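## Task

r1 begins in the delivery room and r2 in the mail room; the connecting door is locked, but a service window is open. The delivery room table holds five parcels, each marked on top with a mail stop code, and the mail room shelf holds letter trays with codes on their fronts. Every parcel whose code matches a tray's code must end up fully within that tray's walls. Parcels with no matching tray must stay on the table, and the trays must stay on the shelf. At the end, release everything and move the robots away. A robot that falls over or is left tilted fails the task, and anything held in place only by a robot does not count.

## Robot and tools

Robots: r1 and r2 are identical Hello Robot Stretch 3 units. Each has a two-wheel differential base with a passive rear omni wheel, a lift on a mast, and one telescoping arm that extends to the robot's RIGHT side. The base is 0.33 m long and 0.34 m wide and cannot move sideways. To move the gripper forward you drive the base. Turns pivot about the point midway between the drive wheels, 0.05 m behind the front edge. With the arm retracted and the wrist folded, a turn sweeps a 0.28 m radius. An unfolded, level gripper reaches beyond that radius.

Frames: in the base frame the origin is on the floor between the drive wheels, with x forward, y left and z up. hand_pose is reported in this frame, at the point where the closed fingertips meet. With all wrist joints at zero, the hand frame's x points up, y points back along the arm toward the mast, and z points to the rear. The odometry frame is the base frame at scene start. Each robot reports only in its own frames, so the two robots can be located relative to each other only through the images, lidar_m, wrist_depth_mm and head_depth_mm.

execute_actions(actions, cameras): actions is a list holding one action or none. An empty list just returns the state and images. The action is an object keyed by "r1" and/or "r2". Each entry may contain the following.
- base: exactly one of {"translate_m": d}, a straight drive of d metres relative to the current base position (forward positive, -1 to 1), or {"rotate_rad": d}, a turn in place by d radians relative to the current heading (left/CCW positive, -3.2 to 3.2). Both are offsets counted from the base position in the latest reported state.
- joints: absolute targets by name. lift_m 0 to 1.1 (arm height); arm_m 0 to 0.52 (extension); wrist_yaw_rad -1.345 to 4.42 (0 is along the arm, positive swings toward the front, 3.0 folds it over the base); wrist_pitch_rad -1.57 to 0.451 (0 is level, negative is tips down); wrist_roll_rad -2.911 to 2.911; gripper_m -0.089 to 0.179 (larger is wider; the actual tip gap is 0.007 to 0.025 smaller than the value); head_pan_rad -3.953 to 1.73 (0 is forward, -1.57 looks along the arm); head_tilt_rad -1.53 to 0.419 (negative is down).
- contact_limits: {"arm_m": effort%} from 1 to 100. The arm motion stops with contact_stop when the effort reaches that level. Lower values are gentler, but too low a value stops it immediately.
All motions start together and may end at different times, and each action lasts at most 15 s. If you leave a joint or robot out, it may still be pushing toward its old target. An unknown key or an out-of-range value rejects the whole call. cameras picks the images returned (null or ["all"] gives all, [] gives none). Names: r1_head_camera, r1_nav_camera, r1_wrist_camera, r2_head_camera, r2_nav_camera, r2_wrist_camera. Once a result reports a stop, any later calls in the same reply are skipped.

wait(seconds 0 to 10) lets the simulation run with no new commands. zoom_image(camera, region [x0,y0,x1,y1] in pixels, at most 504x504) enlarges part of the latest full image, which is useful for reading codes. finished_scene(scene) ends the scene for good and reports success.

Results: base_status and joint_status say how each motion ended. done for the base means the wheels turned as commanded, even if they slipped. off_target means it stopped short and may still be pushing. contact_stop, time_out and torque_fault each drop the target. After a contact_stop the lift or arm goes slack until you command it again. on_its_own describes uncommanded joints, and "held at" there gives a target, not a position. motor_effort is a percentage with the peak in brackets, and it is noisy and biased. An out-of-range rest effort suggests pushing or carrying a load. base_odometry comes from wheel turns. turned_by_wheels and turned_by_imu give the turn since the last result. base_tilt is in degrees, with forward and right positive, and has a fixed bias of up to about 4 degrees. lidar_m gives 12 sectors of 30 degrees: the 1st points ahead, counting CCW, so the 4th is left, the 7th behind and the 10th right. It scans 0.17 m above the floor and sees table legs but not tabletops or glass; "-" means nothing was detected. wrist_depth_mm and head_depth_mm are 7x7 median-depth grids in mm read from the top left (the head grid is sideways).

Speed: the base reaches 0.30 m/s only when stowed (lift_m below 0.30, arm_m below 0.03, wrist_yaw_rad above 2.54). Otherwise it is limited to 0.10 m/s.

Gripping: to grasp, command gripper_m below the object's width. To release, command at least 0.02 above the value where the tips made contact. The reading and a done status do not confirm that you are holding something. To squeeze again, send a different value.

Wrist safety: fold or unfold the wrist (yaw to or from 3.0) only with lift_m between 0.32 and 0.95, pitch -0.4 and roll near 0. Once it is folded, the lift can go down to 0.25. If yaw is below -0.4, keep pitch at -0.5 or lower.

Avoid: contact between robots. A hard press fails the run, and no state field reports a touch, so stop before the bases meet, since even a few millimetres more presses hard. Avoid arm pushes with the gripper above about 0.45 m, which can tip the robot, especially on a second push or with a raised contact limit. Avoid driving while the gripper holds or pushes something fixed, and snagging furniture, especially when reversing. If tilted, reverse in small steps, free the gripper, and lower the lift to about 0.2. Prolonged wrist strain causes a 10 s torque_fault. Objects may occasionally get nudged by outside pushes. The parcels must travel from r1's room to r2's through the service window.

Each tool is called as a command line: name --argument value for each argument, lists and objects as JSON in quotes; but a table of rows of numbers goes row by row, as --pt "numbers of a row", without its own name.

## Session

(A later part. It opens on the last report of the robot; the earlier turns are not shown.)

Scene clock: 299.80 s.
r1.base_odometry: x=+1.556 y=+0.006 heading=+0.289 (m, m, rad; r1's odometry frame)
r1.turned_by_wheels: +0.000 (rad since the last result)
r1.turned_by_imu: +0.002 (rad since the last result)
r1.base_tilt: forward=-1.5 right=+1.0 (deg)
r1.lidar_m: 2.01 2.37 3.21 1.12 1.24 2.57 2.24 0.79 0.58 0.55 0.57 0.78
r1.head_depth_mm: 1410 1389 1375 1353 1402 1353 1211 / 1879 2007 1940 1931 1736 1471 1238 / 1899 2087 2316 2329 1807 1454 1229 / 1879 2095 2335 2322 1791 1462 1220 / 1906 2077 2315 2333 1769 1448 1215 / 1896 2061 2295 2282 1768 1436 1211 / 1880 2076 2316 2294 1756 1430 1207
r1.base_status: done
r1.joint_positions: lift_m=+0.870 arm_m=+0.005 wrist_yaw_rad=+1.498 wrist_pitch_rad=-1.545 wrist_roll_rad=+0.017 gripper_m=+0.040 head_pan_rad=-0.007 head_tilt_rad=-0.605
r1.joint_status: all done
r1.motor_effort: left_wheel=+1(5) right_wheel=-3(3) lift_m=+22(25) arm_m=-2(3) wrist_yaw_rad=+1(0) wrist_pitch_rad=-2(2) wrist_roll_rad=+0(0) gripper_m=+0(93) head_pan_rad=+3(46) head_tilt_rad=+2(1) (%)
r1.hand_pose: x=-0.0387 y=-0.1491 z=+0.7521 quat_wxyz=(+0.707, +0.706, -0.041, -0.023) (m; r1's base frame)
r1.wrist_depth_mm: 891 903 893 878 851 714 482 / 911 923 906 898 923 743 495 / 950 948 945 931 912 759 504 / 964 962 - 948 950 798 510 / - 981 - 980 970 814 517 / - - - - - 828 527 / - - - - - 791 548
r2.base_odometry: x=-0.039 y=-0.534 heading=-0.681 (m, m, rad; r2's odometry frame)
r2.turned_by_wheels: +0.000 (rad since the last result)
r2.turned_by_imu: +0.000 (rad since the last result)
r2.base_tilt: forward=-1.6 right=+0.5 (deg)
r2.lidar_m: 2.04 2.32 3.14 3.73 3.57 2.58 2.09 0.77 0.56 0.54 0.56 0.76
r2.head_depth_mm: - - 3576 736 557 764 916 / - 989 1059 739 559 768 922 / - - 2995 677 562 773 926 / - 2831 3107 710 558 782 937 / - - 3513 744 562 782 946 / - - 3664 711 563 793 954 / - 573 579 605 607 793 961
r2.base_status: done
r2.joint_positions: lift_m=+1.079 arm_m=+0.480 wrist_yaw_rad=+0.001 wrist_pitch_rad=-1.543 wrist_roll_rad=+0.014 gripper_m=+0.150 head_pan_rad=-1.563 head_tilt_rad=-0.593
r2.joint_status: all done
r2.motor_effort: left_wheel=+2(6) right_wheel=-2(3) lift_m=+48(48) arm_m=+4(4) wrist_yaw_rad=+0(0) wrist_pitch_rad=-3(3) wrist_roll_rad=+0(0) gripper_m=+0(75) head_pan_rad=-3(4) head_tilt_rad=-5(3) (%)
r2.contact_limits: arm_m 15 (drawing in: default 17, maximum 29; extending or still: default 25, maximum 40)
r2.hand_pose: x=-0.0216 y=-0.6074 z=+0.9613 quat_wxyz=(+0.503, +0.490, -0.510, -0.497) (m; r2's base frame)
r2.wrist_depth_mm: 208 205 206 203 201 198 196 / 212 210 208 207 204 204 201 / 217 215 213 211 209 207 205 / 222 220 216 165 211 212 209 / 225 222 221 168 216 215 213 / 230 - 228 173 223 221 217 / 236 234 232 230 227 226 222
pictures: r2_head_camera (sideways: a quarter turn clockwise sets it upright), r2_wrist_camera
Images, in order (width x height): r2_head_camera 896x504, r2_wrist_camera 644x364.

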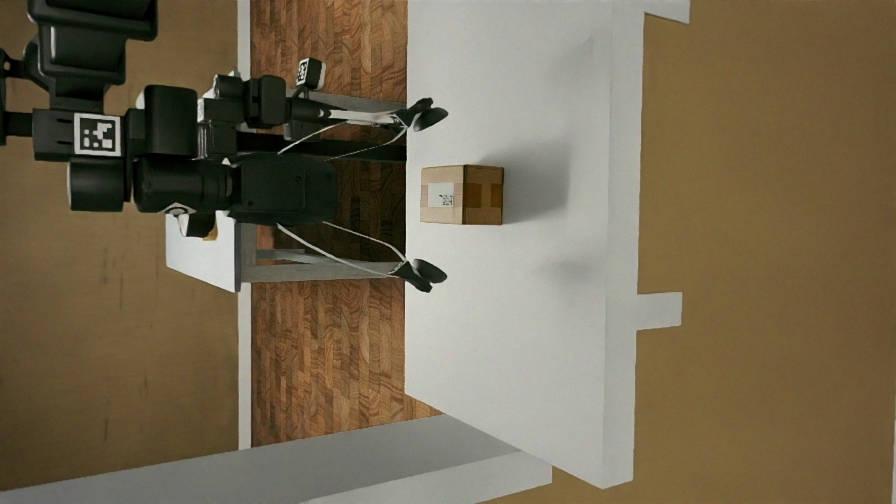

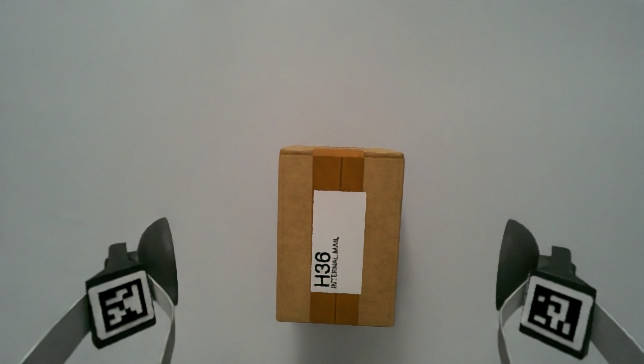

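execute_actions --actions '[{"r1": {"joints": {"lift_m": 0.80, "wrist_yaw_rad": 2.6}}, "r2": {"joints": {"lift_m": 1.045, "gripper_m": 0.11}}}]' --cameras '[]'

execute_actions --actions '[{"r1": {"base": {"translate_m": 0.05}, "joints": {"lift_m": 0.71}}, "r2": {"joints": {"gripper_m": 0.01}}}]' --cameras '["r2_wrist_camera", "r2_head_camera"]'

Scene clock: 306.47 s.
r1.base_odometry: x=+1.556 y=+0.006 heading=+0.289 (m, m, rad; r1's odometry frame)
r1.turned_by_wheels: +0.000 (rad since the last result)
r1.turned_by_imu: +0.001 (rad since the last result)
r1.base_tilt: forward=-1.5 right=+1.1 (deg)
r1.lidar_m: 2.00 2.37 3.22 1.12 1.24 2.56 2.24 0.79 0.58 0.55 0.57 0.78
r1.head_depth_mm: 1402 1385 1376 1338 1395 1361 1208 / 1879 2021 1936 1935 1764 1470 1229 / 1888 2091 2310 2341 1797 1456 1226 / 1902 2103 2322 2328 1790 1460 1218 / 1885 2086 2319 2332 1787 1444 1206 / 1881 2084 2310 2297 1764 1437 1213 / 1892 2072 2314 2283 1765 1431 1207
r1.base_status: not commanded
r1.joint_positions: lift_m=+0.800 arm_m=+0.005 wrist_yaw_rad=+2.598 wrist_pitch_rad=-1.545 wrist_roll_rad=+0.017 gripper_m=+0.040 head_pan_rad=-0.007 head_tilt_rad=-0.605
r1.joint_status: all done
r1.motor_effort: left_wheel=+1(0) right_wheel=-2(3) lift_m=+22(21) arm_m=-2(2) wrist_yaw_rad=+1(5) wrist_pitch_rad=-2(2) wrist_roll_rad=+0(0) gripper_m=+0(0) head_pan_rad=+3(4) head_tilt_rad=+2(2) (%)
r1.hand_pose: x=-0.0302 y=-0.1651 z=+0.6821 quat_wxyz=(+0.615, +0.623, +0.334, +0.350) (m; r1's base frame)
r1.wrist_depth_mm: 828 806 - 810 790 785 783 / 856 841 - 816 838 802 783 / 878 870 - - 837 815 822 / 902 896 900 879 868 857 757 / 942 924 926 901 877 776 628 / 955 933 936 938 - 630 520 / 998 992 997 844 648 515 452
r2.base_odometry: x=-0.039 y=-0.534 heading=-0.681 (m, m, rad; r2's odometry frame)
r2.turned_by_wheels: +0.000 (rad since the last result)
r2.turned_by_imu: +0.000 (rad since the last result)
r2.base_tilt: forward=-1.6 right=+0.5 (deg)
r2.lidar_m: 2.04 2.32 3.15 3.73 3.57 2.59 2.09 0.77 0.56 0.54 0.56 0.76
r2.head_depth_mm: - - 3542 739 558 767 912 / 1097 - 1044 736 559 768 921 / - - 1383 676 561 775 928 / - 2817 3151 727 561 779 943 / - - 3581 742 562 784 948 / - - 3589 712 564 789 953 / - 576 577 604 607 796 963
r2.base_status: not commanded
r2.joint_positions: lift_m=+1.046 arm_m=+0.480 wrist_yaw_rad=+0.001 wrist_pitch_rad=-1.543 wrist_roll_rad=+0.014 gripper_m=+0.110 head_pan_rad=-1.563 head_tilt_rad=-0.593
r2.joint_status: all done
r2.motor_effort: left_wheel=+2(2) right_wheel=-3(2) lift_m=+17(44) arm_m=+4(4) wrist_yaw_rad=-1(1) wrist_pitch_rad=-3(3) wrist_roll_rad=+0(0) gripper_m=+0(82) head_pan_rad=-3(3) head_tilt_rad=-4(4) (%)
r2.hand_pose: x=-0.0216 y=-0.6074 z=+0.9276 quat_wxyz=(+0.503, +0.490, -0.510, -0.497) (m; r2's base frame)
r2.wrist_depth_mm: 175 174 172 170 170 167 167 / 178 177 175 175 172 170 169 / 183 181 179 177 176 175 173 / 186 185 184 131 132 177 177 / 190 189 185 133 134 181 179 / 195 193 191 136 137 - 183 / 199 198 194 139 189 191 186
pictures: none
No camera images: the call's "cameras" was empty. Leave "cameras" out to get every camera's image.

Scene clock: 308.13 s.
r1.base_odometry: x=+1.604 y=+0.020 heading=+0.289 (m, m, rad; r1's odometry frame)
r1.turned_by_wheels: +0.000 (rad since the last result)
r1.turned_by_imu: +0.001 (rad since the last result)
r1.base_tilt: forward=-1.7 right=+1.0 (deg)
r1.lidar_m: 1.97 2.31 3.15 1.11 1.39 2.62 2.24 0.79 0.57 0.55 0.57 0.78
r1.head_depth_mm: 1401 1395 1375 1359 1392 1367 1209 / 1842 1989 1966 1930 1755 1475 1226 / 1857 2041 2283 2348 1802 1467 1223 / 1848 2056 2251 2345 1777 1453 1219 / 1852 2034 2270 2310 1778 1444 1210 / 1835 2043 2274 2294 1758 1437 1207 / 1832 2035 2264 2284 1741 1420 1205
r1.base_status: done
r1.joint_positions: lift_m=+0.710 arm_m=+0.005 wrist_yaw_rad=+2.598 wrist_pitch_rad=-1.545 wrist_roll_rad=+0.017 gripper_m=+0.040 head_pan_rad=-0.007 head_tilt_rad=-0.605
r1.joint_status: all done
r1.motor_effort: left_wheel=+1(5) right_wheel=-3(4) lift_m=+22(22) arm_m=-2(2) wrist_yaw_rad=+1(2) wrist_pitch_rad=-2(2) wrist_roll_rad=+0(0) gripper_m=+0(1) head_pan_rad=+4(3) head_tilt_rad=+2(2) (%)
r1.hand_pose: x=-0.0302 y=-0.1651 z=+0.5921 quat_wxyz=(+0.615, +0.623, +0.334, +0.350) (m; r1's base frame)
r1.wrist_depth_mm: 737 728 - 707 703 700 709 / 748 741 - 731 749 732 736 / 785 786 - - 752 748 737 / 818 805 803 779 781 777 746 / 856 808 811 800 806 764 618 / 840 850 837 825 - 625 523 / 900 852 879 803 652 529 453
r2.base_odometry: x=-0.039 y=-0.534 heading=-0.681 (m, m, rad; r2's odometry frame)
r2.turned_by_wheels: +0.000 (rad since the last result)
r2.turned_by_imu: +0.000 (rad since the last result)
r2.base_tilt: forward=-1.5 right=+0.5 (deg)
r2.lidar_m: 2.05 2.32 3.15 3.71 3.55 2.58 2.09 0.77 0.56 0.54 0.56 0.76
r2.head_depth_mm: 989 - 3483 736 558 762 918 / - 2200 1149 738 559 771 922 / - - 2966 671 560 774 933 / - 2827 3169 723 561 777 936 / - - 3589 745 564 784 946 / - - 3636 712 563 793 956 / - 575 579 607 606 800 964
r2.base_status: not commanded
r2.joint_positions: lift_m=+1.046 arm_m=+0.480 wrist_yaw_rad=+0.001 wrist_pitch_rad=-1.543 wrist_roll_rad=+0.014 gripper_m=+0.011 head_pan_rad=-1.563 head_tilt_rad=-0.593
r2.joint_status: all done
r2.motor_effort: left_wheel=+2(2) right_wheel=-2(2) lift_m=+17(17) arm_m=+4(4) wrist_yaw_rad=-1(0) wrist_pitch_rad=-3(3) wrist_roll_rad=+0(0) gripper_m=-17(93) head_pan_rad=-3(4) head_tilt_rad=-4(4) (%)
r2.hand_pose: x=-0.0216 y=-0.6074 z=+0.9276 quat_wxyz=(+0.503, +0.490, -0.510, -0.497) (m; r2's base frame)
r2.wrist_depth_mm: 175 174 172 170 169 167 166 / 179 177 175 174 173 171 169 / 183 181 181 176 176 174 173 / 186 185 183 127 128 178 177 / 191 190 186 129 129 182 179 / 195 193 - 132 131 185 183 / 198 197 197 135 191 190 188
pictures: r2_head_camera (sideways: a quarter turn clockwise sets it upright), r2_wrist_camera
Images, in order (width x height): r2_head_camera 896x504, r2_wrist_camera 644x364.

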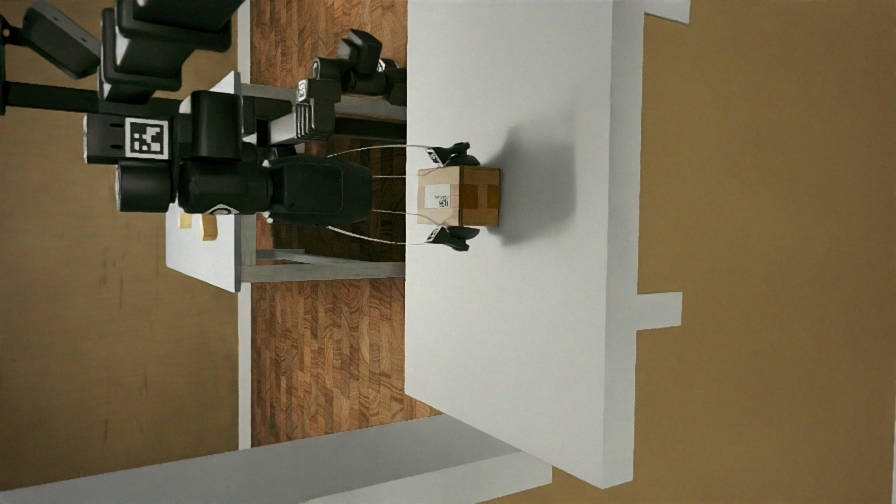

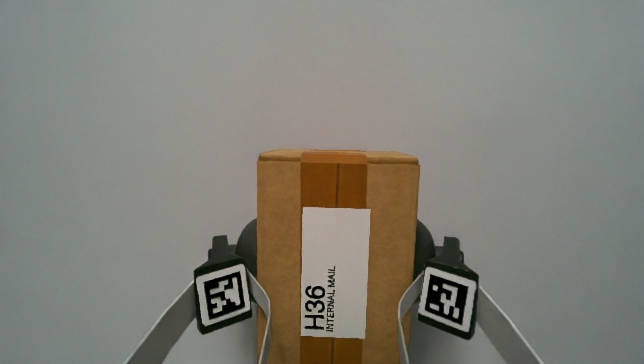

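execute_actions --actions '[{"r1": {"base": {"translate_m": 0.22}, "joints": {"lift_m": 0.43}}, "r2": {"joints": {"lift_m": 1.062, "arm_m": 0.17}}}]' --cameras '["r2_wrist_camera"]'

Scene clock: 314.37 s.
r1.base_odometry: x=+1.815 y=+0.083 heading=+0.289 (m, m, rad; r1's odometry frame)
r1.turned_by_wheels: +0.000 (rad since the last result)
r1.turned_by_imu: +0.002 (rad since the last result)
r1.base_tilt: forward=-1.5 right=+0.8 (deg)
r1.lidar_m: 2.02 2.10 2.85 1.10 2.08 2.85 2.22 0.79 0.57 0.55 0.57 0.78
r1.head_depth_mm: 1389 1392 1381 1364 1353 1348 1203 / 1681 1833 1992 1942 1770 1475 1227 / 1667 1866 2059 2258 1792 1451 1220 / 1674 1855 2031 2224 1773 1459 1215 / 1673 1835 2025 2237 1777 1444 1217 / 1660 1828 2036 2204 1766 1444 1204 / 1654 1825 2015 2206 1752 1428 1208
r1.base_status: done
r1.joint_positions: lift_m=+0.430 arm_m=+0.005 wrist_yaw_rad=+2.598 wrist_pitch_rad=-1.545 wrist_roll_rad=+0.017 gripper_m=+0.040 head_pan_rad=-0.007 head_tilt_rad=-0.605
r1.joint_status: all done
r1.motor_effort: left_wheel=+1(5) right_wheel=-3(5) lift_m=+22(23) arm_m=-2(2) wrist_yaw_rad=+2(1) wrist_pitch_rad=-2(2) wrist_roll_rad=+0(0) gripper_m=+0(0) head_pan_rad=+3(3) head_tilt_rad=+2(2) (%)
r1.hand_pose: x=-0.0302 y=-0.1651 z=+0.3121 quat_wxyz=(+0.615, +0.623, +0.334, +0.350) (m; r1's base frame)
r1.wrist_depth_mm: - - - 448 442 444 439 / - - - - 456 450 448 / 491 - - - 470 467 461 / 493 - - 491 480 483 480 / 515 513 - 503 489 493 485 / 528 524 521 509 - 510 504 / 550 542 543 540 530 505 435
r2.base_odometry: x=-0.039 y=-0.534 heading=-0.681 (m, m, rad; r2's odometry frame)
r2.turned_by_wheels: +0.000 (rad since the last result)
r2.turned_by_imu: +0.000 (rad since the last result)
r2.base_tilt: forward=-1.6 right=+0.5 (deg)
r2.lidar_m: 2.04 2.32 3.15 3.73 3.55 2.58 2.10 0.77 0.56 0.54 0.56 0.76
r2.head_depth_mm: - - - 720 559 762 913 / - - - 721 540 751 922 / - 3197 - - 529 369 932 / - 2829 3295 743 555 745 940 / - - 3574 743 561 785 950 / - - 3642 713 564 792 955 / - 574 578 603 606 796 966
r2.base_status: not commanded
r2.joint_positions: lift_m=+1.061 arm_m=+0.170 wrist_yaw_rad=+0.001 wrist_pitch_rad=-1.544 wrist_roll_rad=+0.014 gripper_m=+0.011 head_pan_rad=-1.563 head_tilt_rad=-0.593
r2.joint_status: all done
r2.motor_effort: left_wheel=+2(2) right_wheel=-2(2) lift_m=+49(46) arm_m=-3(3) wrist_yaw_rad=+0(0) wrist_pitch_rad=-3(3) wrist_roll_rad=+0(0) gripper_m=-17(17) head_pan_rad=-3(3) head_tilt_rad=-4(4) (%)
r2.hand_pose: x=-0.0216 y=-0.2982 z=+0.9432 quat_wxyz=(+0.503, +0.490, -0.510, -0.497) (m; r2's base frame)
r2.wrist_depth_mm: 223 223 222 590 598 583 587 / - - - - - - - / - - - - - - - / - - - 127 128 - - / - - - 129 129 - - / - - - 132 131 - - / - - - 135 - - -
pictures: r2_wrist_camera
Images, in order (width x height): r2_wrist_camera 644x364.

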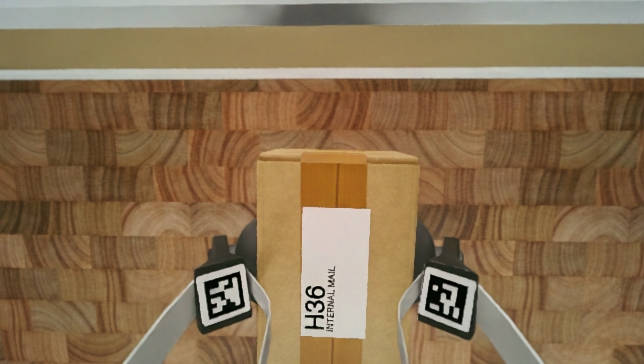

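execute_actions --actions '[{"r1": {"base": {"translate_m": 0.39}, "joints": {"lift_m": 0.29}}, "r2": {"base": {"rotate_rad": 1.728}, "joints": {"lift_m": 0.68, "arm_m": 0.003, "head_pan_rad": 0.0, "head_tilt_rad": -0.3}}}]' --cameras '[]'

execute_actions --actions '[{"r1": {"base": {"rotate_rad": -1.575}, "joints": {"head_pan_rad": -2.6, "head_tilt_rad": -0.5}}, "r2": {"base": {"translate_m": 0.3}, "joints": {"lift_m": 0.295, "wrist_yaw_rad": 2.6}}}]' --cameras '["r1_nav_camera", "r2_wrist_camera", "r2_head_camera"]'

Scene clock: 337.17 s.
r1.base_odometry: x=+2.189 y=+0.194 heading=+0.289 (m, m, rad; r1's odometry frame)
r1.turned_by_wheels: +0.000 (rad since the last result)
r1.turned_by_imu: +0.003 (rad since the last result)
r1.base_tilt: forward=-1.7 right=+1.0 (deg)
r1.lidar_m: 1.63 1.69 2.31 2.56 1.52 3.25 2.19 0.78 0.57 0.55 0.57 0.75
r1.head_depth_mm: 1333 1434 1370 1364 1357 1337 1208 / 1344 1480 1664 1843 1740 1464 1235 / 1350 1479 1639 1855 1802 1460 1226 / 1348 1477 1647 1869 1793 1452 1220 / 1338 1476 1652 1857 1783 1440 1220 / 1336 1463 1642 1838 1762 1436 1206 / 1328 1476 1639 1860 1756 1432 1211
r1.base_status: done
r1.joint_positions: lift_m=+0.296 arm_m=+0.005 wrist_yaw_rad=+2.598 wrist_pitch_rad=-1.547 wrist_roll_rad=+0.017 gripper_m=+0.040 head_pan_rad=-0.007 head_tilt_rad=-0.605
r1.joint_status: lift_m contact_stop (moved -0.134 of -0.140)
r1.on_its_own: lift_m is slack since a contact_stop, until your next command for it (your +0.290 is given up)
r1.motor_effort: left_wheel=+1(7) right_wheel=-2(5) lift_m=+27(26) arm_m=-2(2) wrist_yaw_rad=+2(1) wrist_pitch_rad=-1(2) wrist_roll_rad=+0(0) gripper_m=-1(3) head_pan_rad=+3(4) head_tilt_rad=+2(2) (%)
r1.hand_pose: x=-0.0305 y=-0.1657 z=+0.1778 quat_wxyz=(+0.615, +0.623, +0.335, +0.349) (m; r1's base frame)
r1.wrist_depth_mm: - - - - 313 314 312 / - - - - 324 324 319 / - - - - - 333 329 / - - - - 346 342 337 / - - - 362 349 353 349 / - - - 369 - 357 359 / 397 391 386 381 380 375 372
r2.base_odometry: x=-0.039 y=-0.534 heading=+1.047 (m, m, rad; r2's odometry frame)
r2.turned_by_wheels: +1.728 (rad since the last result)
r2.turned_by_imu: +1.705 (rad since the last result)
r2.base_tilt: forward=-1.6 right=+0.5 (deg)
r2.lidar_m: 3.73 3.09 2.51 1.34 0.67 0.54 0.54 0.59 0.92 2.23 2.45 3.76
r2.head_depth_mm: 3184 3273 3462 3636 2740 1959 1517 / 3193 3401 3518 3687 2778 1977 1517 / 3275 3380 3534 3746 2782 1964 1514 / 3342 3511 3696 3922 2774 1965 1511 / 3433 3607 3726 3889 2830 1964 1519 / 3477 3656 3864 - 2834 1990 1521 / 3459 3734 3961 - 2778 1986 1533
r2.base_status: done
r2.joint_positions: lift_m=+0.681 arm_m=+0.003 wrist_yaw_rad=+0.001 wrist_pitch_rad=-1.544 wrist_roll_rad=+0.014 gripper_m=+0.011 head_pan_rad=-0.007 head_tilt_rad=-0.310
r2.joint_status: all done
r2.motor_effort: left_wheel=-2(6) right_wheel=+3(6) lift_m=+18(44) arm_m=-3(5) wrist_yaw_rad=-1(0) wrist_pitch_rad=-3(3) wrist_roll_rad=+0(0) gripper_m=-17(17) head_pan_rad=+3(44) head_tilt_rad=+5(26) (%)
r2.hand_pose: x=-0.0216 y=-0.1312 z=+0.5625 quat_wxyz=(+0.503, +0.490, -0.510, -0.497) (m; r2's base frame)
r2.wrist_depth_mm: 692 681 682 679 674 664 663 / 701 698 694 700 689 669 667 / 742 728 706 680 709 676 697 / 743 739 734 126 126 706 692 / 753 784 744 129 128 732 676 / 753 764 - 132 131 734 653 / 799 775 785 135 447 748 649
pictures: none
No camera images: the call's "cameras" was empty. Leave "cameras" out to get every camera's image.

not run: a stop came earlier in this reply.

execute_actions --actions '[{"r1": {"base": {"rotate_rad": -1.575}, "joints": {"lift_m": 0.298, "wrist_pitch_rad": -1.3, "head_pan_rad": -1.4, "head_tilt_rad": -1.3}}, "r2": {"base": {"translate_m": 0.25}, "joints": {"lift_m": 0.36, "wrist_yaw_rad": 2.6, "wrist_pitch_rad": -0.6, "head_pan_rad": -1.0, "head_tilt_rad": -1.3}}}]' --cameras '["r1_head_camera", "r1_wrist_camera", "r2_wrist_camera", "r2_head_camera"]'

Scene clock: 346.67 s.
r1.base_odometry: x=+2.189 y=+0.194 heading=-1.286 (m, m, rad; r1's odometry frame)
r1.turned_by_wheels: -1.575 (rad since the last result)
r1.turned_by_imu: -1.549 (rad since the last result)
r1.base_tilt: forward=-1.6 right=+1.1 (deg)
r1.lidar_m: 0.55 0.57 0.75 1.63 1.69 2.30 2.56 1.18 1.56 2.18 0.78 0.57
r1.head_depth_mm: 1660 1523 1418 1327 1247 1179 1102 / 1661 1537 1418 1335 1255 1186 - / 1639 1517 1405 1327 1274 - - / 1646 1518 1418 1311 - - 1093 / 1641 1506 1405 1316 1244 1166 1100 / 1483 1481 1400 1307 1230 1171 1101 / 1128 1223 1314 1284 1229 1155 1090
r1.base_status: done
r1.joint_positions: lift_m=+0.298 arm_m=+0.005 wrist_yaw_rad=+2.598 wrist_pitch_rad=-1.307 wrist_roll_rad=+0.017 gripper_m=+0.040 head_pan_rad=-1.393 head_tilt_rad=-1.284
r1.joint_status: all done
r1.motor_effort: left_wheel=+1(7) right_wheel=-3(7) lift_m=+30(30) arm_m=-2(2) wrist_yaw_rad=+2(1) wrist_pitch_rad=+3(7) wrist_roll_rad=+0(0) gripper_m=+0(1) head_pan_rad=-4(46) head_tilt_rad=-7(37) (%)
r1.hand_pose: x=+0.0014 y=-0.1129 z=+0.1829 quat_wxyz=(+0.567, +0.659, +0.259, +0.420) (m; r1's base frame)
r1.wrist_depth_mm: - - - 363 365 358 356 / - - - 365 360 352 350 / - - - - 358 350 349 / - - - - 354 353 348 / - - - - 350 348 341 / - - - - - 343 339 / - - - - 343 337 339
r2.base_odometry: x=+0.086 y=-0.317 heading=+1.047 (m, m, rad; r2's odometry frame)
r2.turned_by_wheels: +0.000 (rad since the last result)
r2.turned_by_imu: +0.000 (rad since the last result)
r2.base_tilt: forward=-1.6 right=+0.5 (deg)
r2.lidar_m: 3.50 3.04 2.47 1.90 0.98 0.79 0.78 0.86 1.34 2.27 2.49 3.53
r2.head_depth_mm: 1652 1519 1406 1312 1233 1162 1108 / 1642 1522 1419 1319 1268 - - / 1652 1525 1415 1325 1269 - - / 1667 1533 1420 1333 1250 - - / 1659 1535 1426 1335 1253 1164 1109 / 1675 1539 1419 1330 1254 1176 1110 / 1672 1557 1433 1334 1257 1179 1109
r2.base_status: done
r2.joint_positions: lift_m=+0.361 arm_m=+0.003 wrist_yaw_rad=+2.597 wrist_pitch_rad=-0.627 wrist_roll_rad=+0.014 gripper_m=+0.011 head_pan_rad=-0.993 head_tilt_rad=-1.284
r2.joint_status: all done
r2.motor_effort: left_wheel=-2(4) right_wheel=+2(6) lift_m=+18(15) arm_m=-3(4) wrist_yaw_rad=+3(4) wrist_pitch_rad=+14(14) wrist_roll_rad=+0(0) gripper_m=-17(17) head_pan_rad=-3(45) head_tilt_rad=-9(52) (%)
r2.hand_pose: x=+0.0789 y=+0.0171 z=+0.3296 quat_wxyz=(+0.391, +0.710, +0.027, +0.585) (m; r2's base frame)
r2.wrist_depth_mm: - - - - - - - / - 977 967 910 927 911 892 / 787 790 787 784 768 754 750 / 700 673 656 127 127 652 639 / - 577 587 129 129 554 550 / - 529 - 132 131 499 495 / 478 - - 134 437 444 448
pictures: r1_head_camera (sideways: a quarter turn clockwise sets it upright), r1_wrist_camera, r2_head_camera (sideways: a quarter turn clockwise sets it upright), r2_wrist_camera
Images, in order (width x height): r1_head_camera 896x504, r1_wrist_camera 644x364, r2_head_camera 896x504, r2_wrist_camera 644x364.

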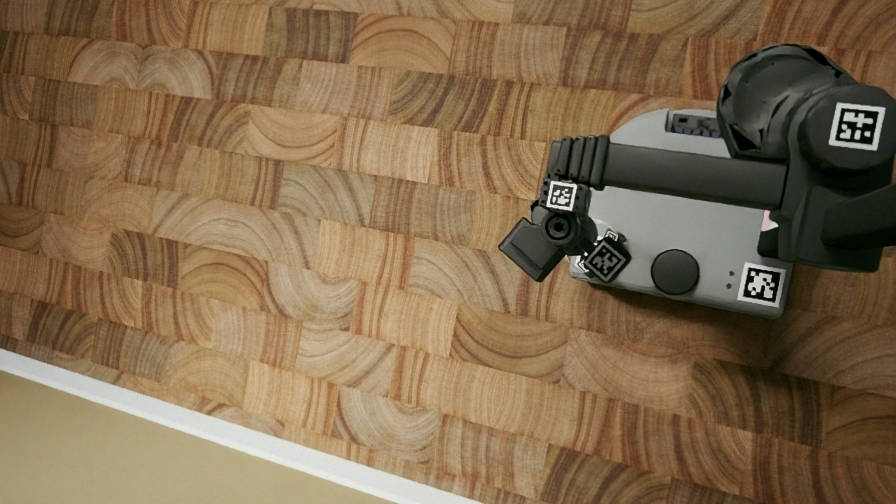

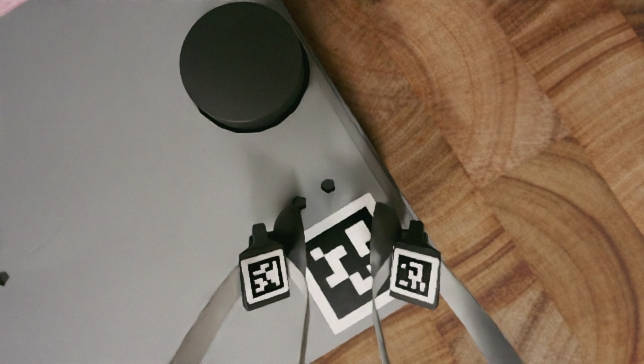

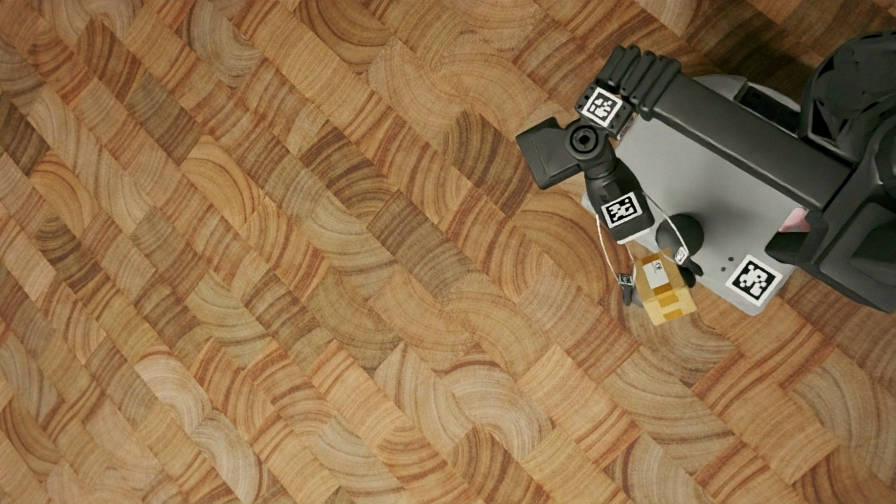

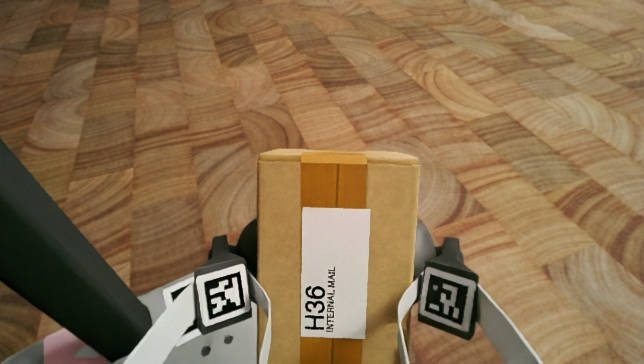

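execute_actions --actions '[{"r1": {"base": {"translate_m": -1.0}, "joints": {"head_pan_rad": -2.3, "head_tilt_rad": -0.6}}, "r2": {"base": {"translate_m": 1.0}, "joints": {"lift_m": 0.293, "wrist_pitch_rad": -0.4, "head_pan_rad": 0.0, "head_tilt_rad": -0.3}}}]' --cameras '["r1_nav_camera"]'

Scene clock: 355.73 s.
r1.base_odometry: x=+1.908 y=+1.153 heading=-1.286 (m, m, rad; r1's odometry frame)
r1.turned_by_wheels: +0.000 (rad since the last result)
r1.turned_by_imu: -0.005 (rad since the last result)
r1.base_tilt: forward=-1.6 right=+1.0 (deg)
r1.lidar_m: 1.54 1.58 1.69 1.62 1.68 2.28 2.76 1.51 0.43 1.05 2.22 1.61
r1.head_depth_mm: 2572 2779 1442 1095 1812 1467 1232 / 2817 3015 1422 981 1751 1462 1231 / 3056 3301 1410 979 1630 1460 1223 / 3322 3691 1396 975 768 1453 1222 / 3167 3598 1384 963 738 1369 1218 / 3020 3280 3298 956 733 630 1211 / 2813 2989 3108 941 729 592 683
r1.base_status: done
r1.joint_positions: lift_m=+0.298 arm_m=+0.005 wrist_yaw_rad=+2.598 wrist_pitch_rad=-1.306 wrist_roll_rad=+0.017 gripper_m=+0.040 head_pan_rad=-2.293 head_tilt_rad=-0.606
r1.joint_status: all done
r1.motor_effort: left_wheel=+1(5) right_wheel=-3(10) lift_m=+30(30) arm_m=-2(2) wrist_yaw_rad=+1(2) wrist_pitch_rad=+3(3) wrist_roll_rad=+0(0) gripper_m=+0(0) head_pan_rad=-4(45) head_tilt_rad=+2(31) (%)
r1.hand_pose: x=+0.0015 y=-0.1128 z=+0.1829 quat_wxyz=(+0.567, +0.660, +0.258, +0.420) (m; r1's base frame)
r1.wrist_depth_mm: - - - 365 362 358 355 / - - - 359 359 356 352 / - - - - 357 353 348 / - - - - 354 349 344 / - - - - 352 347 341 / - - - - - 344 341 / - - - - 343 338 338
r2.base_odometry: x=+0.587 y=+0.549 heading=+1.047 (m, m, rad; r2's odometry frame)
r2.turned_by_wheels: +0.000 (rad since the last result)
r2.turned_by_imu: -0.001 (rad since the last result)
r2.base_tilt: forward=-1.6 right=+0.5 (deg)
r2.lidar_m: 2.53 2.77 2.34 2.28 2.17 1.78 1.77 1.93 2.44 2.43 2.66 2.55
r2.head_depth_mm: 2100 2226 2333 2376 2534 1949 1516 / 2167 2284 2355 2441 2642 1971 1517 / 2194 2304 2415 2526 2668 1967 1516 / 2234 2353 2485 2640 2685 1964 1522 / 2285 2406 2510 2694 2788 1968 1519 / 2319 2446 2560 2777 2772 1970 1532 / 2352 2507 2655 2757 2793 1976 1516
r2.base_status: done
r2.joint_positions: lift_m=+0.294 arm_m=+0.003 wrist_yaw_rad=+2.598 wrist_pitch_rad=-0.430 wrist_roll_rad=+0.014 gripper_m=+0.011 head_pan_rad=-0.007 head_tilt_rad=-0.309
r2.joint_status: all done
r2.motor_effort: left_wheel=-2(7) right_wheel=+2(8) lift_m=+18(18) arm_m=-3(3) wrist_yaw_rad=+2(2) wrist_pitch_rad=+16(18) wrist_roll_rad=+0(0) gripper_m=-16(17) head_pan_rad=+3(45) head_tilt_rad=+4(46) (%)
r2.hand_pose: x=+0.0940 y=+0.0424 z=+0.3036 quat_wxyz=(+0.331, +0.710, -0.042, +0.620) (m; r2's base frame)
r2.wrist_depth_mm: - - - - - - - / - - - - - - - / - - 972 957 932 968 938 / 784 753 789 126 127 732 728 / 627 626 621 129 129 611 610 / 542 532 - 132 131 519 515 / - 472 451 135 434 446 444
pictures: r1_nav_camera (sideways: a quarter turn counterclockwise sets it upright)
Images, in order (width x height): r1_nav_camera 672x504.

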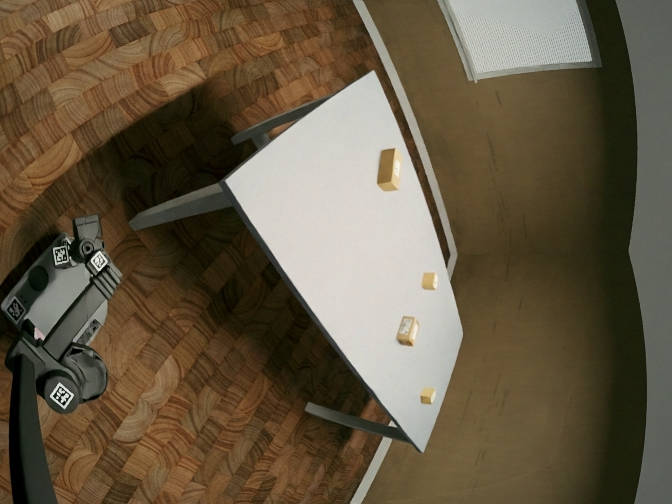

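execute_actions --actions '[{"r1": {"base": {"translate_m": -1.0}}, "r2": {"base": {"translate_m": 1.0}}}]' --cameras '[]'

Scene clock: 367.47 s.
r1.base_odometry: x=+1.626 y=+2.113 heading=-1.286 (m, m, rad; r1's odometry frame)
r1.turned_by_wheels: +0.000 (rad since the last result)
r1.turned_by_imu: -0.005 (rad since the last result)
r1.base_tilt: forward=-1.7 right=+0.9 (deg)
r1.lidar_m: 2.54 2.32 1.68 1.61 1.66 1.84 1.77 0.68 1.13 1.07 1.10 0.95
r1.head_depth_mm: 1648 1758 1914 2029 1822 1470 1237 / 1789 1943 2108 2189 1808 1472 1237 / 1942 2098 2328 2338 894 1393 1213 / 2134 2347 2608 2335 791 1425 1197 / 2392 2633 2878 962 738 1402 1212 / 2709 3021 3138 953 734 649 1209 / 2823 3051 3201 945 714 608 1202
r1.base_status: done
r1.joint_positions: lift_m=+0.298 arm_m=+0.005 wrist_yaw_rad=+2.598 wrist_pitch_rad=-1.306 wrist_roll_rad=+0.017 gripper_m=+0.040 head_pan_rad=-2.293 head_tilt_rad=-0.605
r1.joint_status: not commanded
r1.motor_effort: left_wheel=+1(6) right_wheel=-2(10) lift_m=+30(30) arm_m=-2(2) wrist_yaw_rad=+2(1) wrist_pitch_rad=+2(2) wrist_roll_rad=+0(0) gripper_m=+0(0) head_pan_rad=-4(4) head_tilt_rad=+2(2) (%)
r1.hand_pose: x=+0.0015 y=-0.1127 z=+0.1829 quat_wxyz=(+0.567, +0.660, +0.258, +0.420) (m; r1's base frame)
r1.wrist_depth_mm: - - - 368 365 360 355 / - - - 361 357 356 351 / - - - - 355 354 348 / - - - - 356 350 345 / - - - - 351 346 347 / - - - - - 343 339 / - - - - 344 341 336
r2.base_odometry: x=+1.087 y=+1.415 heading=+1.047 (m, m, rad; r2's odometry frame)
r2.turned_by_wheels: +0.000 (rad since the last result)
r2.turned_by_imu: -0.001 (rad since the last result)
r2.base_tilt: forward=-1.6 right=+0.5 (deg)
r2.lidar_m: 1.54 1.70 2.18 2.16 2.34 2.78 2.75 2.99 2.60 2.58 1.92 1.56
r2.head_depth_mm: 1278 1334 1406 1467 1239 1652 1523 / 1301 1363 1434 1502 1263 1693 1525 / 1318 1401 1463 1526 1324 1735 1524 / 1356 1422 1488 1577 1640 1749 1521 / 1378 1434 1526 1616 1706 1800 1527 / 1407 1481 1551 1656 1780 1857 1528 / 1439 1514 1588 1689 1826 1900 1526
r2.base_status: done
r2.joint_positions: lift_m=+0.294 arm_m=+0.003 wrist_yaw_rad=+2.598 wrist_pitch_rad=-0.430 wrist_roll_rad=+0.014 gripper_m=+0.011 head_pan_rad=-0.007 head_tilt_rad=-0.309
r2.joint_status: not commanded
r2.motor_effort: left_wheel=-2(6) right_wheel=+1(8) lift_m=+18(18) arm_m=-3(3) wrist_yaw_rad=+2(2) wrist_pitch_rad=+16(16) wrist_roll_rad=+0(0) gripper_m=-17(17) head_pan_rad=+4(4) head_tilt_rad=+4(4) (%)
r2.hand_pose: x=+0.0940 y=+0.0424 z=+0.3037 quat_wxyz=(+0.331, +0.710, -0.042, +0.620) (m; r2's base frame)
r2.wrist_depth_mm: - - - - - - - / - - - - - - - / - - 989 960 965 961 959 / 776 766 782 127 127 746 731 / 632 627 633 129 129 598 597 / 535 532 - 132 131 514 513 / - 472 448 135 424 447 451
pictures: none
No camera images: the call's "cameras" was empty. Leave "cameras" out to get every camera's image.

execute_actions --actions '[{"r1": {"base": {"translate_m": -0.23}, "joints": {"lift_m": 1.0, "wrist_yaw_rad": 0.0, "head_pan_rad": -1.57, "head_tilt_rad": -0.75}}, "r2": {"base": {"translate_m": 0.79}, "joints": {"lift_m": 1.01, "wrist_yaw_rad": 0.0, "head_pan_rad": -0.15, "head_tilt_rad": -0.8}}}]' --cameras '["r1_nav_camera", "r2_head_camera"]'

Scene clock: 380.70 s.
r1.base_odometry: x=+1.562 y=+2.334 heading=-1.285 (m, m, rad; r1's odometry frame)
r1.turned_by_wheels: +0.000 (rad since the last result)
r1.turned_by_imu: +0.000 (rad since the last result)
r1.base_tilt: forward=-1.5 right=+1.0 (deg)
r1.lidar_m: 2.77 2.33 1.67 1.60 1.66 1.60 1.54 1.58 0.52 1.07 1.11 1.16
r1.head_depth_mm: 2642 3018 - - - - 1118 / 2673 3032 1087 - - - 1115 / 2664 3000 1076 - - - - / 2639 3014 1043 822 - - - / 2661 2958 1034 797 649 1323 1126 / 2622 3025 1026 791 644 1325 1142 / 2616 2935 1017 786 642 1316 1135
r1.base_status: done
r1.joint_positions: lift_m=+1.000 arm_m=+0.005 wrist_yaw_rad=+0.002 wrist_pitch_rad=-1.306 wrist_roll_rad=+0.017 gripper_m=+0.040 head_pan_rad=-1.577 head_tilt_rad=-0.740
r1.joint_status: all done
r1.motor_effort: left_wheel=+1(5) right_wheel=-3(9) lift_m=+31(31) arm_m=-2(2) wrist_yaw_rad=-1(3) wrist_pitch_rad=+2(3) wrist_roll_rad=+0(0) gripper_m=+0(0) head_pan_rad=+4(43) head_tilt_rad=-4(18) (%)
r1.hand_pose: x=-0.0215 y=-0.1939 z=+0.8849 quat_wxyz=(+0.557, +0.426, -0.566, -0.433) (m; r1's base frame)
r1.wrist_depth_mm: - - - - - 478 - / - - - - - - - / - - - - - - - / - - - - - - - / - - - - - - - / - - - - - - - / - - - - - - -
r2.base_odometry: x=+1.483 y=+2.098 heading=+1.047 (m, m, rad; r2's odometry frame)
r2.turned_by_wheels: +0.000 (rad since the last result)
r2.turned_by_imu: -0.001 (rad since the last result)
r2.base_tilt: forward=-1.6 right=+0.5 (deg)
r2.lidar_m: 0.77 0.84 1.31 2.04 2.24 3.47 3.51 3.32 2.72 1.92 0.95 0.77
r2.head_depth_mm: 621 705 801 731 593 567 1129 / 625 712 802 732 619 1215 1130 / 627 712 809 757 623 1231 1135 / 631 716 812 758 625 1227 1134 / 632 718 838 839 614 1228 1137 / 636 723 842 1003 1241 1313 1146 / 641 729 845 1014 1255 1309 1141
r2.base_status: done
r2.joint_positions: lift_m=+1.009 arm_m=+0.003 wrist_yaw_rad=+0.003 wrist_pitch_rad=-0.430 wrist_roll_rad=+0.014 gripper_m=+0.011 head_pan_rad=-0.143 head_tilt_rad=-0.790
r2.joint_status: all done
r2.motor_effort: left_wheel=-2(5) right_wheel=+1(9) lift_m=+48(47) arm_m=-3(3) wrist_yaw_rad=-1(4) wrist_pitch_rad=+16(16) wrist_roll_rad=+0(0) gripper_m=-17(17) head_pan_rad=-3(17) head_tilt_rad=-6(37) (%)
r2.hand_pose: x=-0.0210 y=-0.3713 z=+1.0194 quat_wxyz=(+0.686, +0.151, -0.695, -0.151) (m; r2's base frame)
r2.wrist_depth_mm: 785 - - - - - - / 774 - - - - - - / 763 - - - - - - / 688 664 - 126 128 - - / 557 557 599 129 129 - - / 446 477 - 131 131 - - / 393 431 - 135 - - -
pictures: r1_nav_camera (sideways: a quarter turn counterclockwise sets it upright), r2_head_camera (sideways: a quarter turn clockwise sets it upright)
Images, in order (width x height): r1_nav_camera 672x504, r2_head_camera 896x504.

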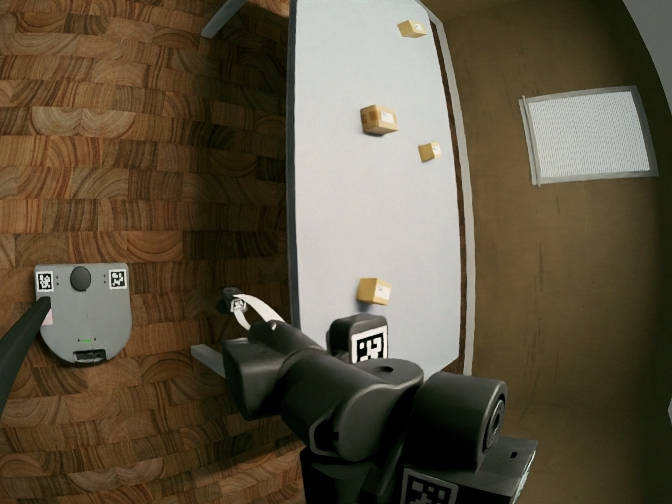

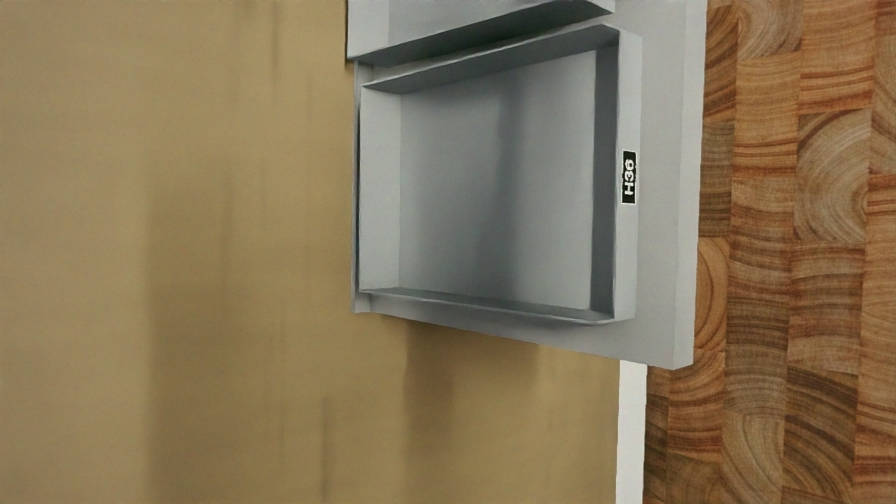

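execute_actions --actions '[{"r1": {"joints": {"arm_m": 0.44, "wrist_pitch_rad": -1.55, "gripper_m": 0.15}}, "r2": {"base": {"rotate_rad": 1.414}, "joints": {"arm_m": 0.38, "wrist_pitch_rad": -1.55, "head_pan_rad": -1.57, "head_tilt_rad": -0.8}, "contact_limits": {"arm_m": 18}}}]' --cameras '["r1_wrist_camera", "r2_wrist_camera", "r2_head_camera"]'

Scene clock: 390.83 s.
r1.base_odometry: x=+1.562 y=+2.334 heading=-1.285 (m, m, rad; r1's odometry frame)
r1.turned_by_wheels: +0.000 (rad since the last result)
r1.turned_by_imu: +0.001 (rad since the last result)
r1.base_tilt: forward=-1.5 right=+0.9 (deg)
r1.lidar_m: 2.77 2.32 1.68 1.60 1.65 1.61 1.54 1.59 0.52 1.07 1.11 1.17
r1.head_depth_mm: 2644 - 2358 814 661 851 1168 / 2592 3058 1058 813 658 1343 1113 / - 3079 1053 803 653 1340 1156 / 2585 - 958 776 652 1330 1153 / 2671 3004 1035 792 648 1327 1147 / 2634 2940 1027 789 646 1320 1145 / 2594 2955 1015 788 640 1316 1131
r1.base_status: not commanded
r1.joint_positions: lift_m=+1.000 arm_m=+0.440 wrist_yaw_rad=+0.000 wrist_pitch_rad=-1.543 wrist_roll_rad=+0.017 gripper_m=+0.150 head_pan_rad=-1.577 head_tilt_rad=-0.741
r1.joint_status: all done
r1.motor_effort: left_wheel=+1(1) right_wheel=-2(2) lift_m=+31(30) arm_m=+3(1) wrist_yaw_rad=+1(1) wrist_pitch_rad=-2(3) wrist_roll_rad=+0(0) gripper_m=+1(95) head_pan_rad=+3(3) head_tilt_rad=-4(4) (%)
r1.hand_pose: x=-0.0216 y=-0.5677 z=+0.8817 quat_wxyz=(+0.502, +0.489, -0.511, -0.498) (m; r1's base frame)
r1.wrist_depth_mm: 267 265 267 264 260 259 256 / 273 276 273 270 268 265 265 / 284 282 278 276 274 276 271 / 293 288 287 235 283 281 279 / 303 299 297 296 292 289 287 / 309 - 305 302 303 301 294 / 320 320 315 312 312 311 307
r2.base_odometry: x=+1.483 y=+2.098 heading=+2.460 (m, m, rad; r2's odometry frame)
r2.turned_by_wheels: +1.414 (rad since the last result)
r2.turned_by_imu: +1.395 (rad since the last result)
r2.base_tilt: forward=-1.7 right=+0.5 (deg)
r2.lidar_m: 2.04 2.12 2.87 3.50 3.67 2.81 2.69 1.09 0.80 0.77 0.80 1.09
r2.head_depth_mm: - 724 810 707 592 1225 1127 / - 740 806 746 620 1228 1136 / - - 783 692 621 1229 1132 / 635 722 801 734 623 1234 1135 / 637 727 844 929 613 1234 1137 / 642 729 849 1012 1254 1312 1140 / 642 736 852 1014 1268 1311 1145
r2.base_status: done
r2.joint_positions: lift_m=+1.009 arm_m=+0.380 wrist_yaw_rad=+0.001 wrist_pitch_rad=-1.542 wrist_roll_rad=+0.014 gripper_m=+0.011 head_pan_rad=-1.563 head_tilt_rad=-0.790
r2.joint_status: all done
r2.motor_effort: left_wheel=-2(6) right_wheel=+2(6) lift_m=+49(48) arm_m=+4(4) wrist_yaw_rad=+0(1) wrist_pitch_rad=-4(14) wrist_roll_rad=+0(0) gripper_m=-17(17) head_pan_rad=-3(45) head_tilt_rad=-5(4) (%)
r2.contact_limits: arm_m 18 (drawing in: default 17, maximum 29; extending or still: default 25, maximum 40)
r2.hand_pose: x=-0.0216 y=-0.5077 z=+0.8912 quat_wxyz=(+0.504, +0.490, -0.510, -0.497) (m; r2's base frame)
r2.wrist_depth_mm: 676 569 266 265 263 258 218 / - - 273 270 268 267 218 / - - 277 273 274 271 225 / - - 281 127 127 276 226 / - - 278 129 129 282 235 / - - - 132 131 273 247 / - - 303 134 297 273 258
pictures: r1_wrist_camera, r2_head_camera (sideways: a quarter turn clockwise sets it upright), r2_wrist_camera
Images, in order (width x height): r1_wrist_camera 644x364, r2_head_camera 896x504, r2_wrist_camera 644x364.

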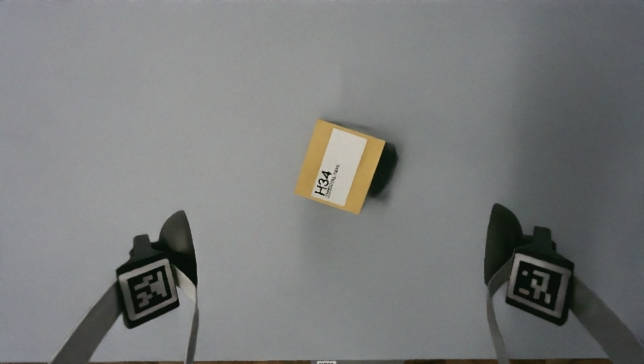

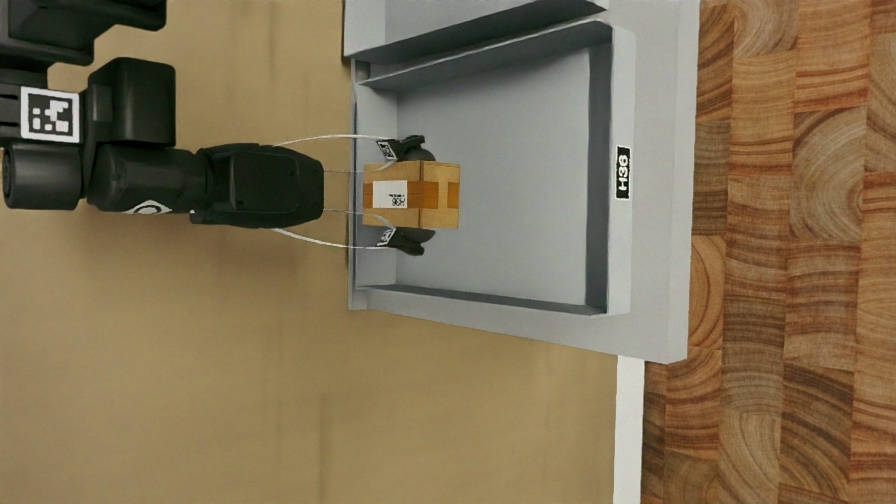

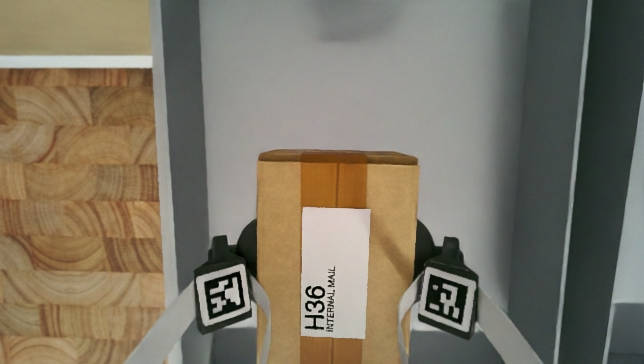

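execute_actions --actions '[{"r1": {"base": {"translate_m": -0.007}, "joints": {"arm_m": 0.468, "wrist_yaw_rad": -0.305, "lift_m": 0.905, "gripper_m": 0.13}}, "r2": {"base": {"translate_m": -0.022}, "joints": {"lift_m": 0.912}}}]' --cameras '["r1_wrist_camera", "r2_wrist_camera"]'

Scene clock: 403.60 s.
r1.base_odometry: x=+1.560 y=+2.340 heading=-1.285 (m, m, rad; r1's odometry frame)
r1.turned_by_wheels: +0.000 (rad since the last result)
r1.turned_by_imu: +0.001 (rad since the last result)
r1.base_tilt: forward=-1.5 right=+1.0 (deg)
r1.lidar_m: 2.78 2.32 1.67 1.60 1.66 1.60 1.53 1.58 0.51 1.07 1.11 1.17
r1.head_depth_mm: 2656 3002 2724 - - 841 1142 / 2659 2951 - 810 656 1340 1119 / 2637 - 1009 807 654 1338 1154 / 2693 2899 - 751 652 1330 1151 / 2653 2947 1035 793 646 1321 1143 / 2647 2959 1024 791 644 1327 1140 / 2626 2884 1015 786 639 1319 1136
r1.base_status: done
r1.joint_positions: lift_m=+0.905 arm_m=+0.468 wrist_yaw_rad=-0.303 wrist_pitch_rad=-1.544 wrist_roll_rad=+0.017 gripper_m=+0.130 head_pan_rad=-1.577 head_tilt_rad=-0.741
r1.joint_status: all done
r1.motor_effort: left_wheel=+1(2) right_wheel=-1(7) lift_m=+22(27) arm_m=+3(2) wrist_yaw_rad=-1(2) wrist_pitch_rad=-2(2) wrist_roll_rad=+0(0) gripper_m=+0(83) head_pan_rad=+3(3) head_tilt_rad=-5(4) (%)
r1.hand_pose: x=-0.0165 y=-0.5963 z=+0.7871 quat_wxyz=(+0.421, +0.406, -0.579, -0.568) (m; r1's base frame)
r1.wrist_depth_mm: 177 175 173 173 171 170 169 / 181 181 178 177 177 175 173 / 187 185 185 183 182 180 178 / 192 191 189 179 186 185 184 / 199 195 195 141 191 190 189 / 204 203 201 145 197 - 195 / 211 209 208 206 204 204 201
r2.base_odometry: x=+1.500 y=+2.085 heading=+2.460 (m, m, rad; r2's odometry frame)
r2.turned_by_wheels: +0.000 (rad since the last result)
r2.turned_by_imu: +0.000 (rad since the last result)
r2.base_tilt: forward=-1.6 right=+0.5 (deg)
r2.lidar_m: 2.06 2.15 2.91 3.50 3.64 2.77 2.67 1.09 0.80 0.77 0.80 1.09
r2.head_depth_mm: 627 683 - 729 593 1216 1132 / 630 - 827 731 620 1226 1134 / 632 - - 673 622 1225 1133 / 633 723 806 754 622 1224 1138 / 639 726 838 759 626 1230 1139 / 641 729 848 1016 1216 1286 1136 / 644 734 857 1024 1273 1313 1139
r2.base_status: done
r2.joint_positions: lift_m=+0.913 arm_m=+0.380 wrist_yaw_rad=+0.001 wrist_pitch_rad=-1.543 wrist_roll_rad=+0.014 gripper_m=+0.011 head_pan_rad=-1.563 head_tilt_rad=-0.790
r2.joint_status: all done
r2.motor_effort: left_wheel=-2(6) right_wheel=+2(4) lift_m=+18(43) arm_m=+4(4) wrist_yaw_rad=-1(1) wrist_pitch_rad=-4(4) wrist_roll_rad=+0(0) gripper_m=-16(17) head_pan_rad=-4(3) head_tilt_rad=-5(6) (%)
r2.hand_pose: x=-0.0216 y=-0.5076 z=+0.7945 quat_wxyz=(+0.504, +0.490, -0.510, -0.497) (m; r2's base frame)
r2.wrist_depth_mm: 163 176 175 172 172 170 162 / 163 180 178 176 176 174 163 / 163 184 182 180 179 178 162 / 163 187 186 127 128 181 162 / 163 191 190 129 129 184 162 / 164 195 - 132 131 187 162 / 165 199 199 135 193 192 162
pictures: r1_wrist_camera, r2_wrist_camera
Images, in order (width x height): r1_wrist_camera 644x364, r2_wrist_camera 644x364.

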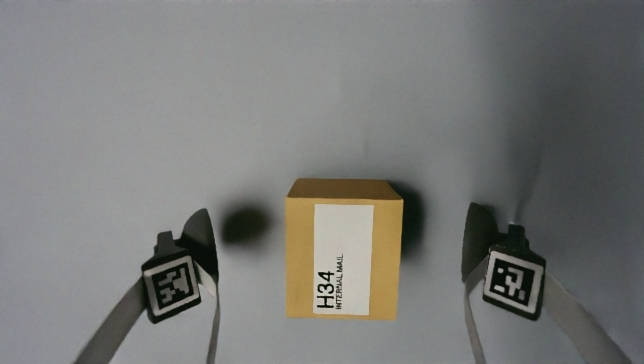

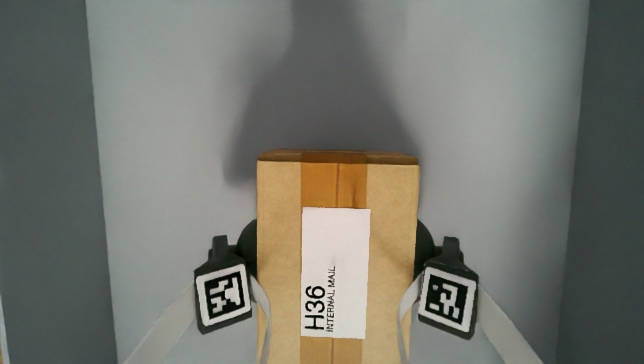

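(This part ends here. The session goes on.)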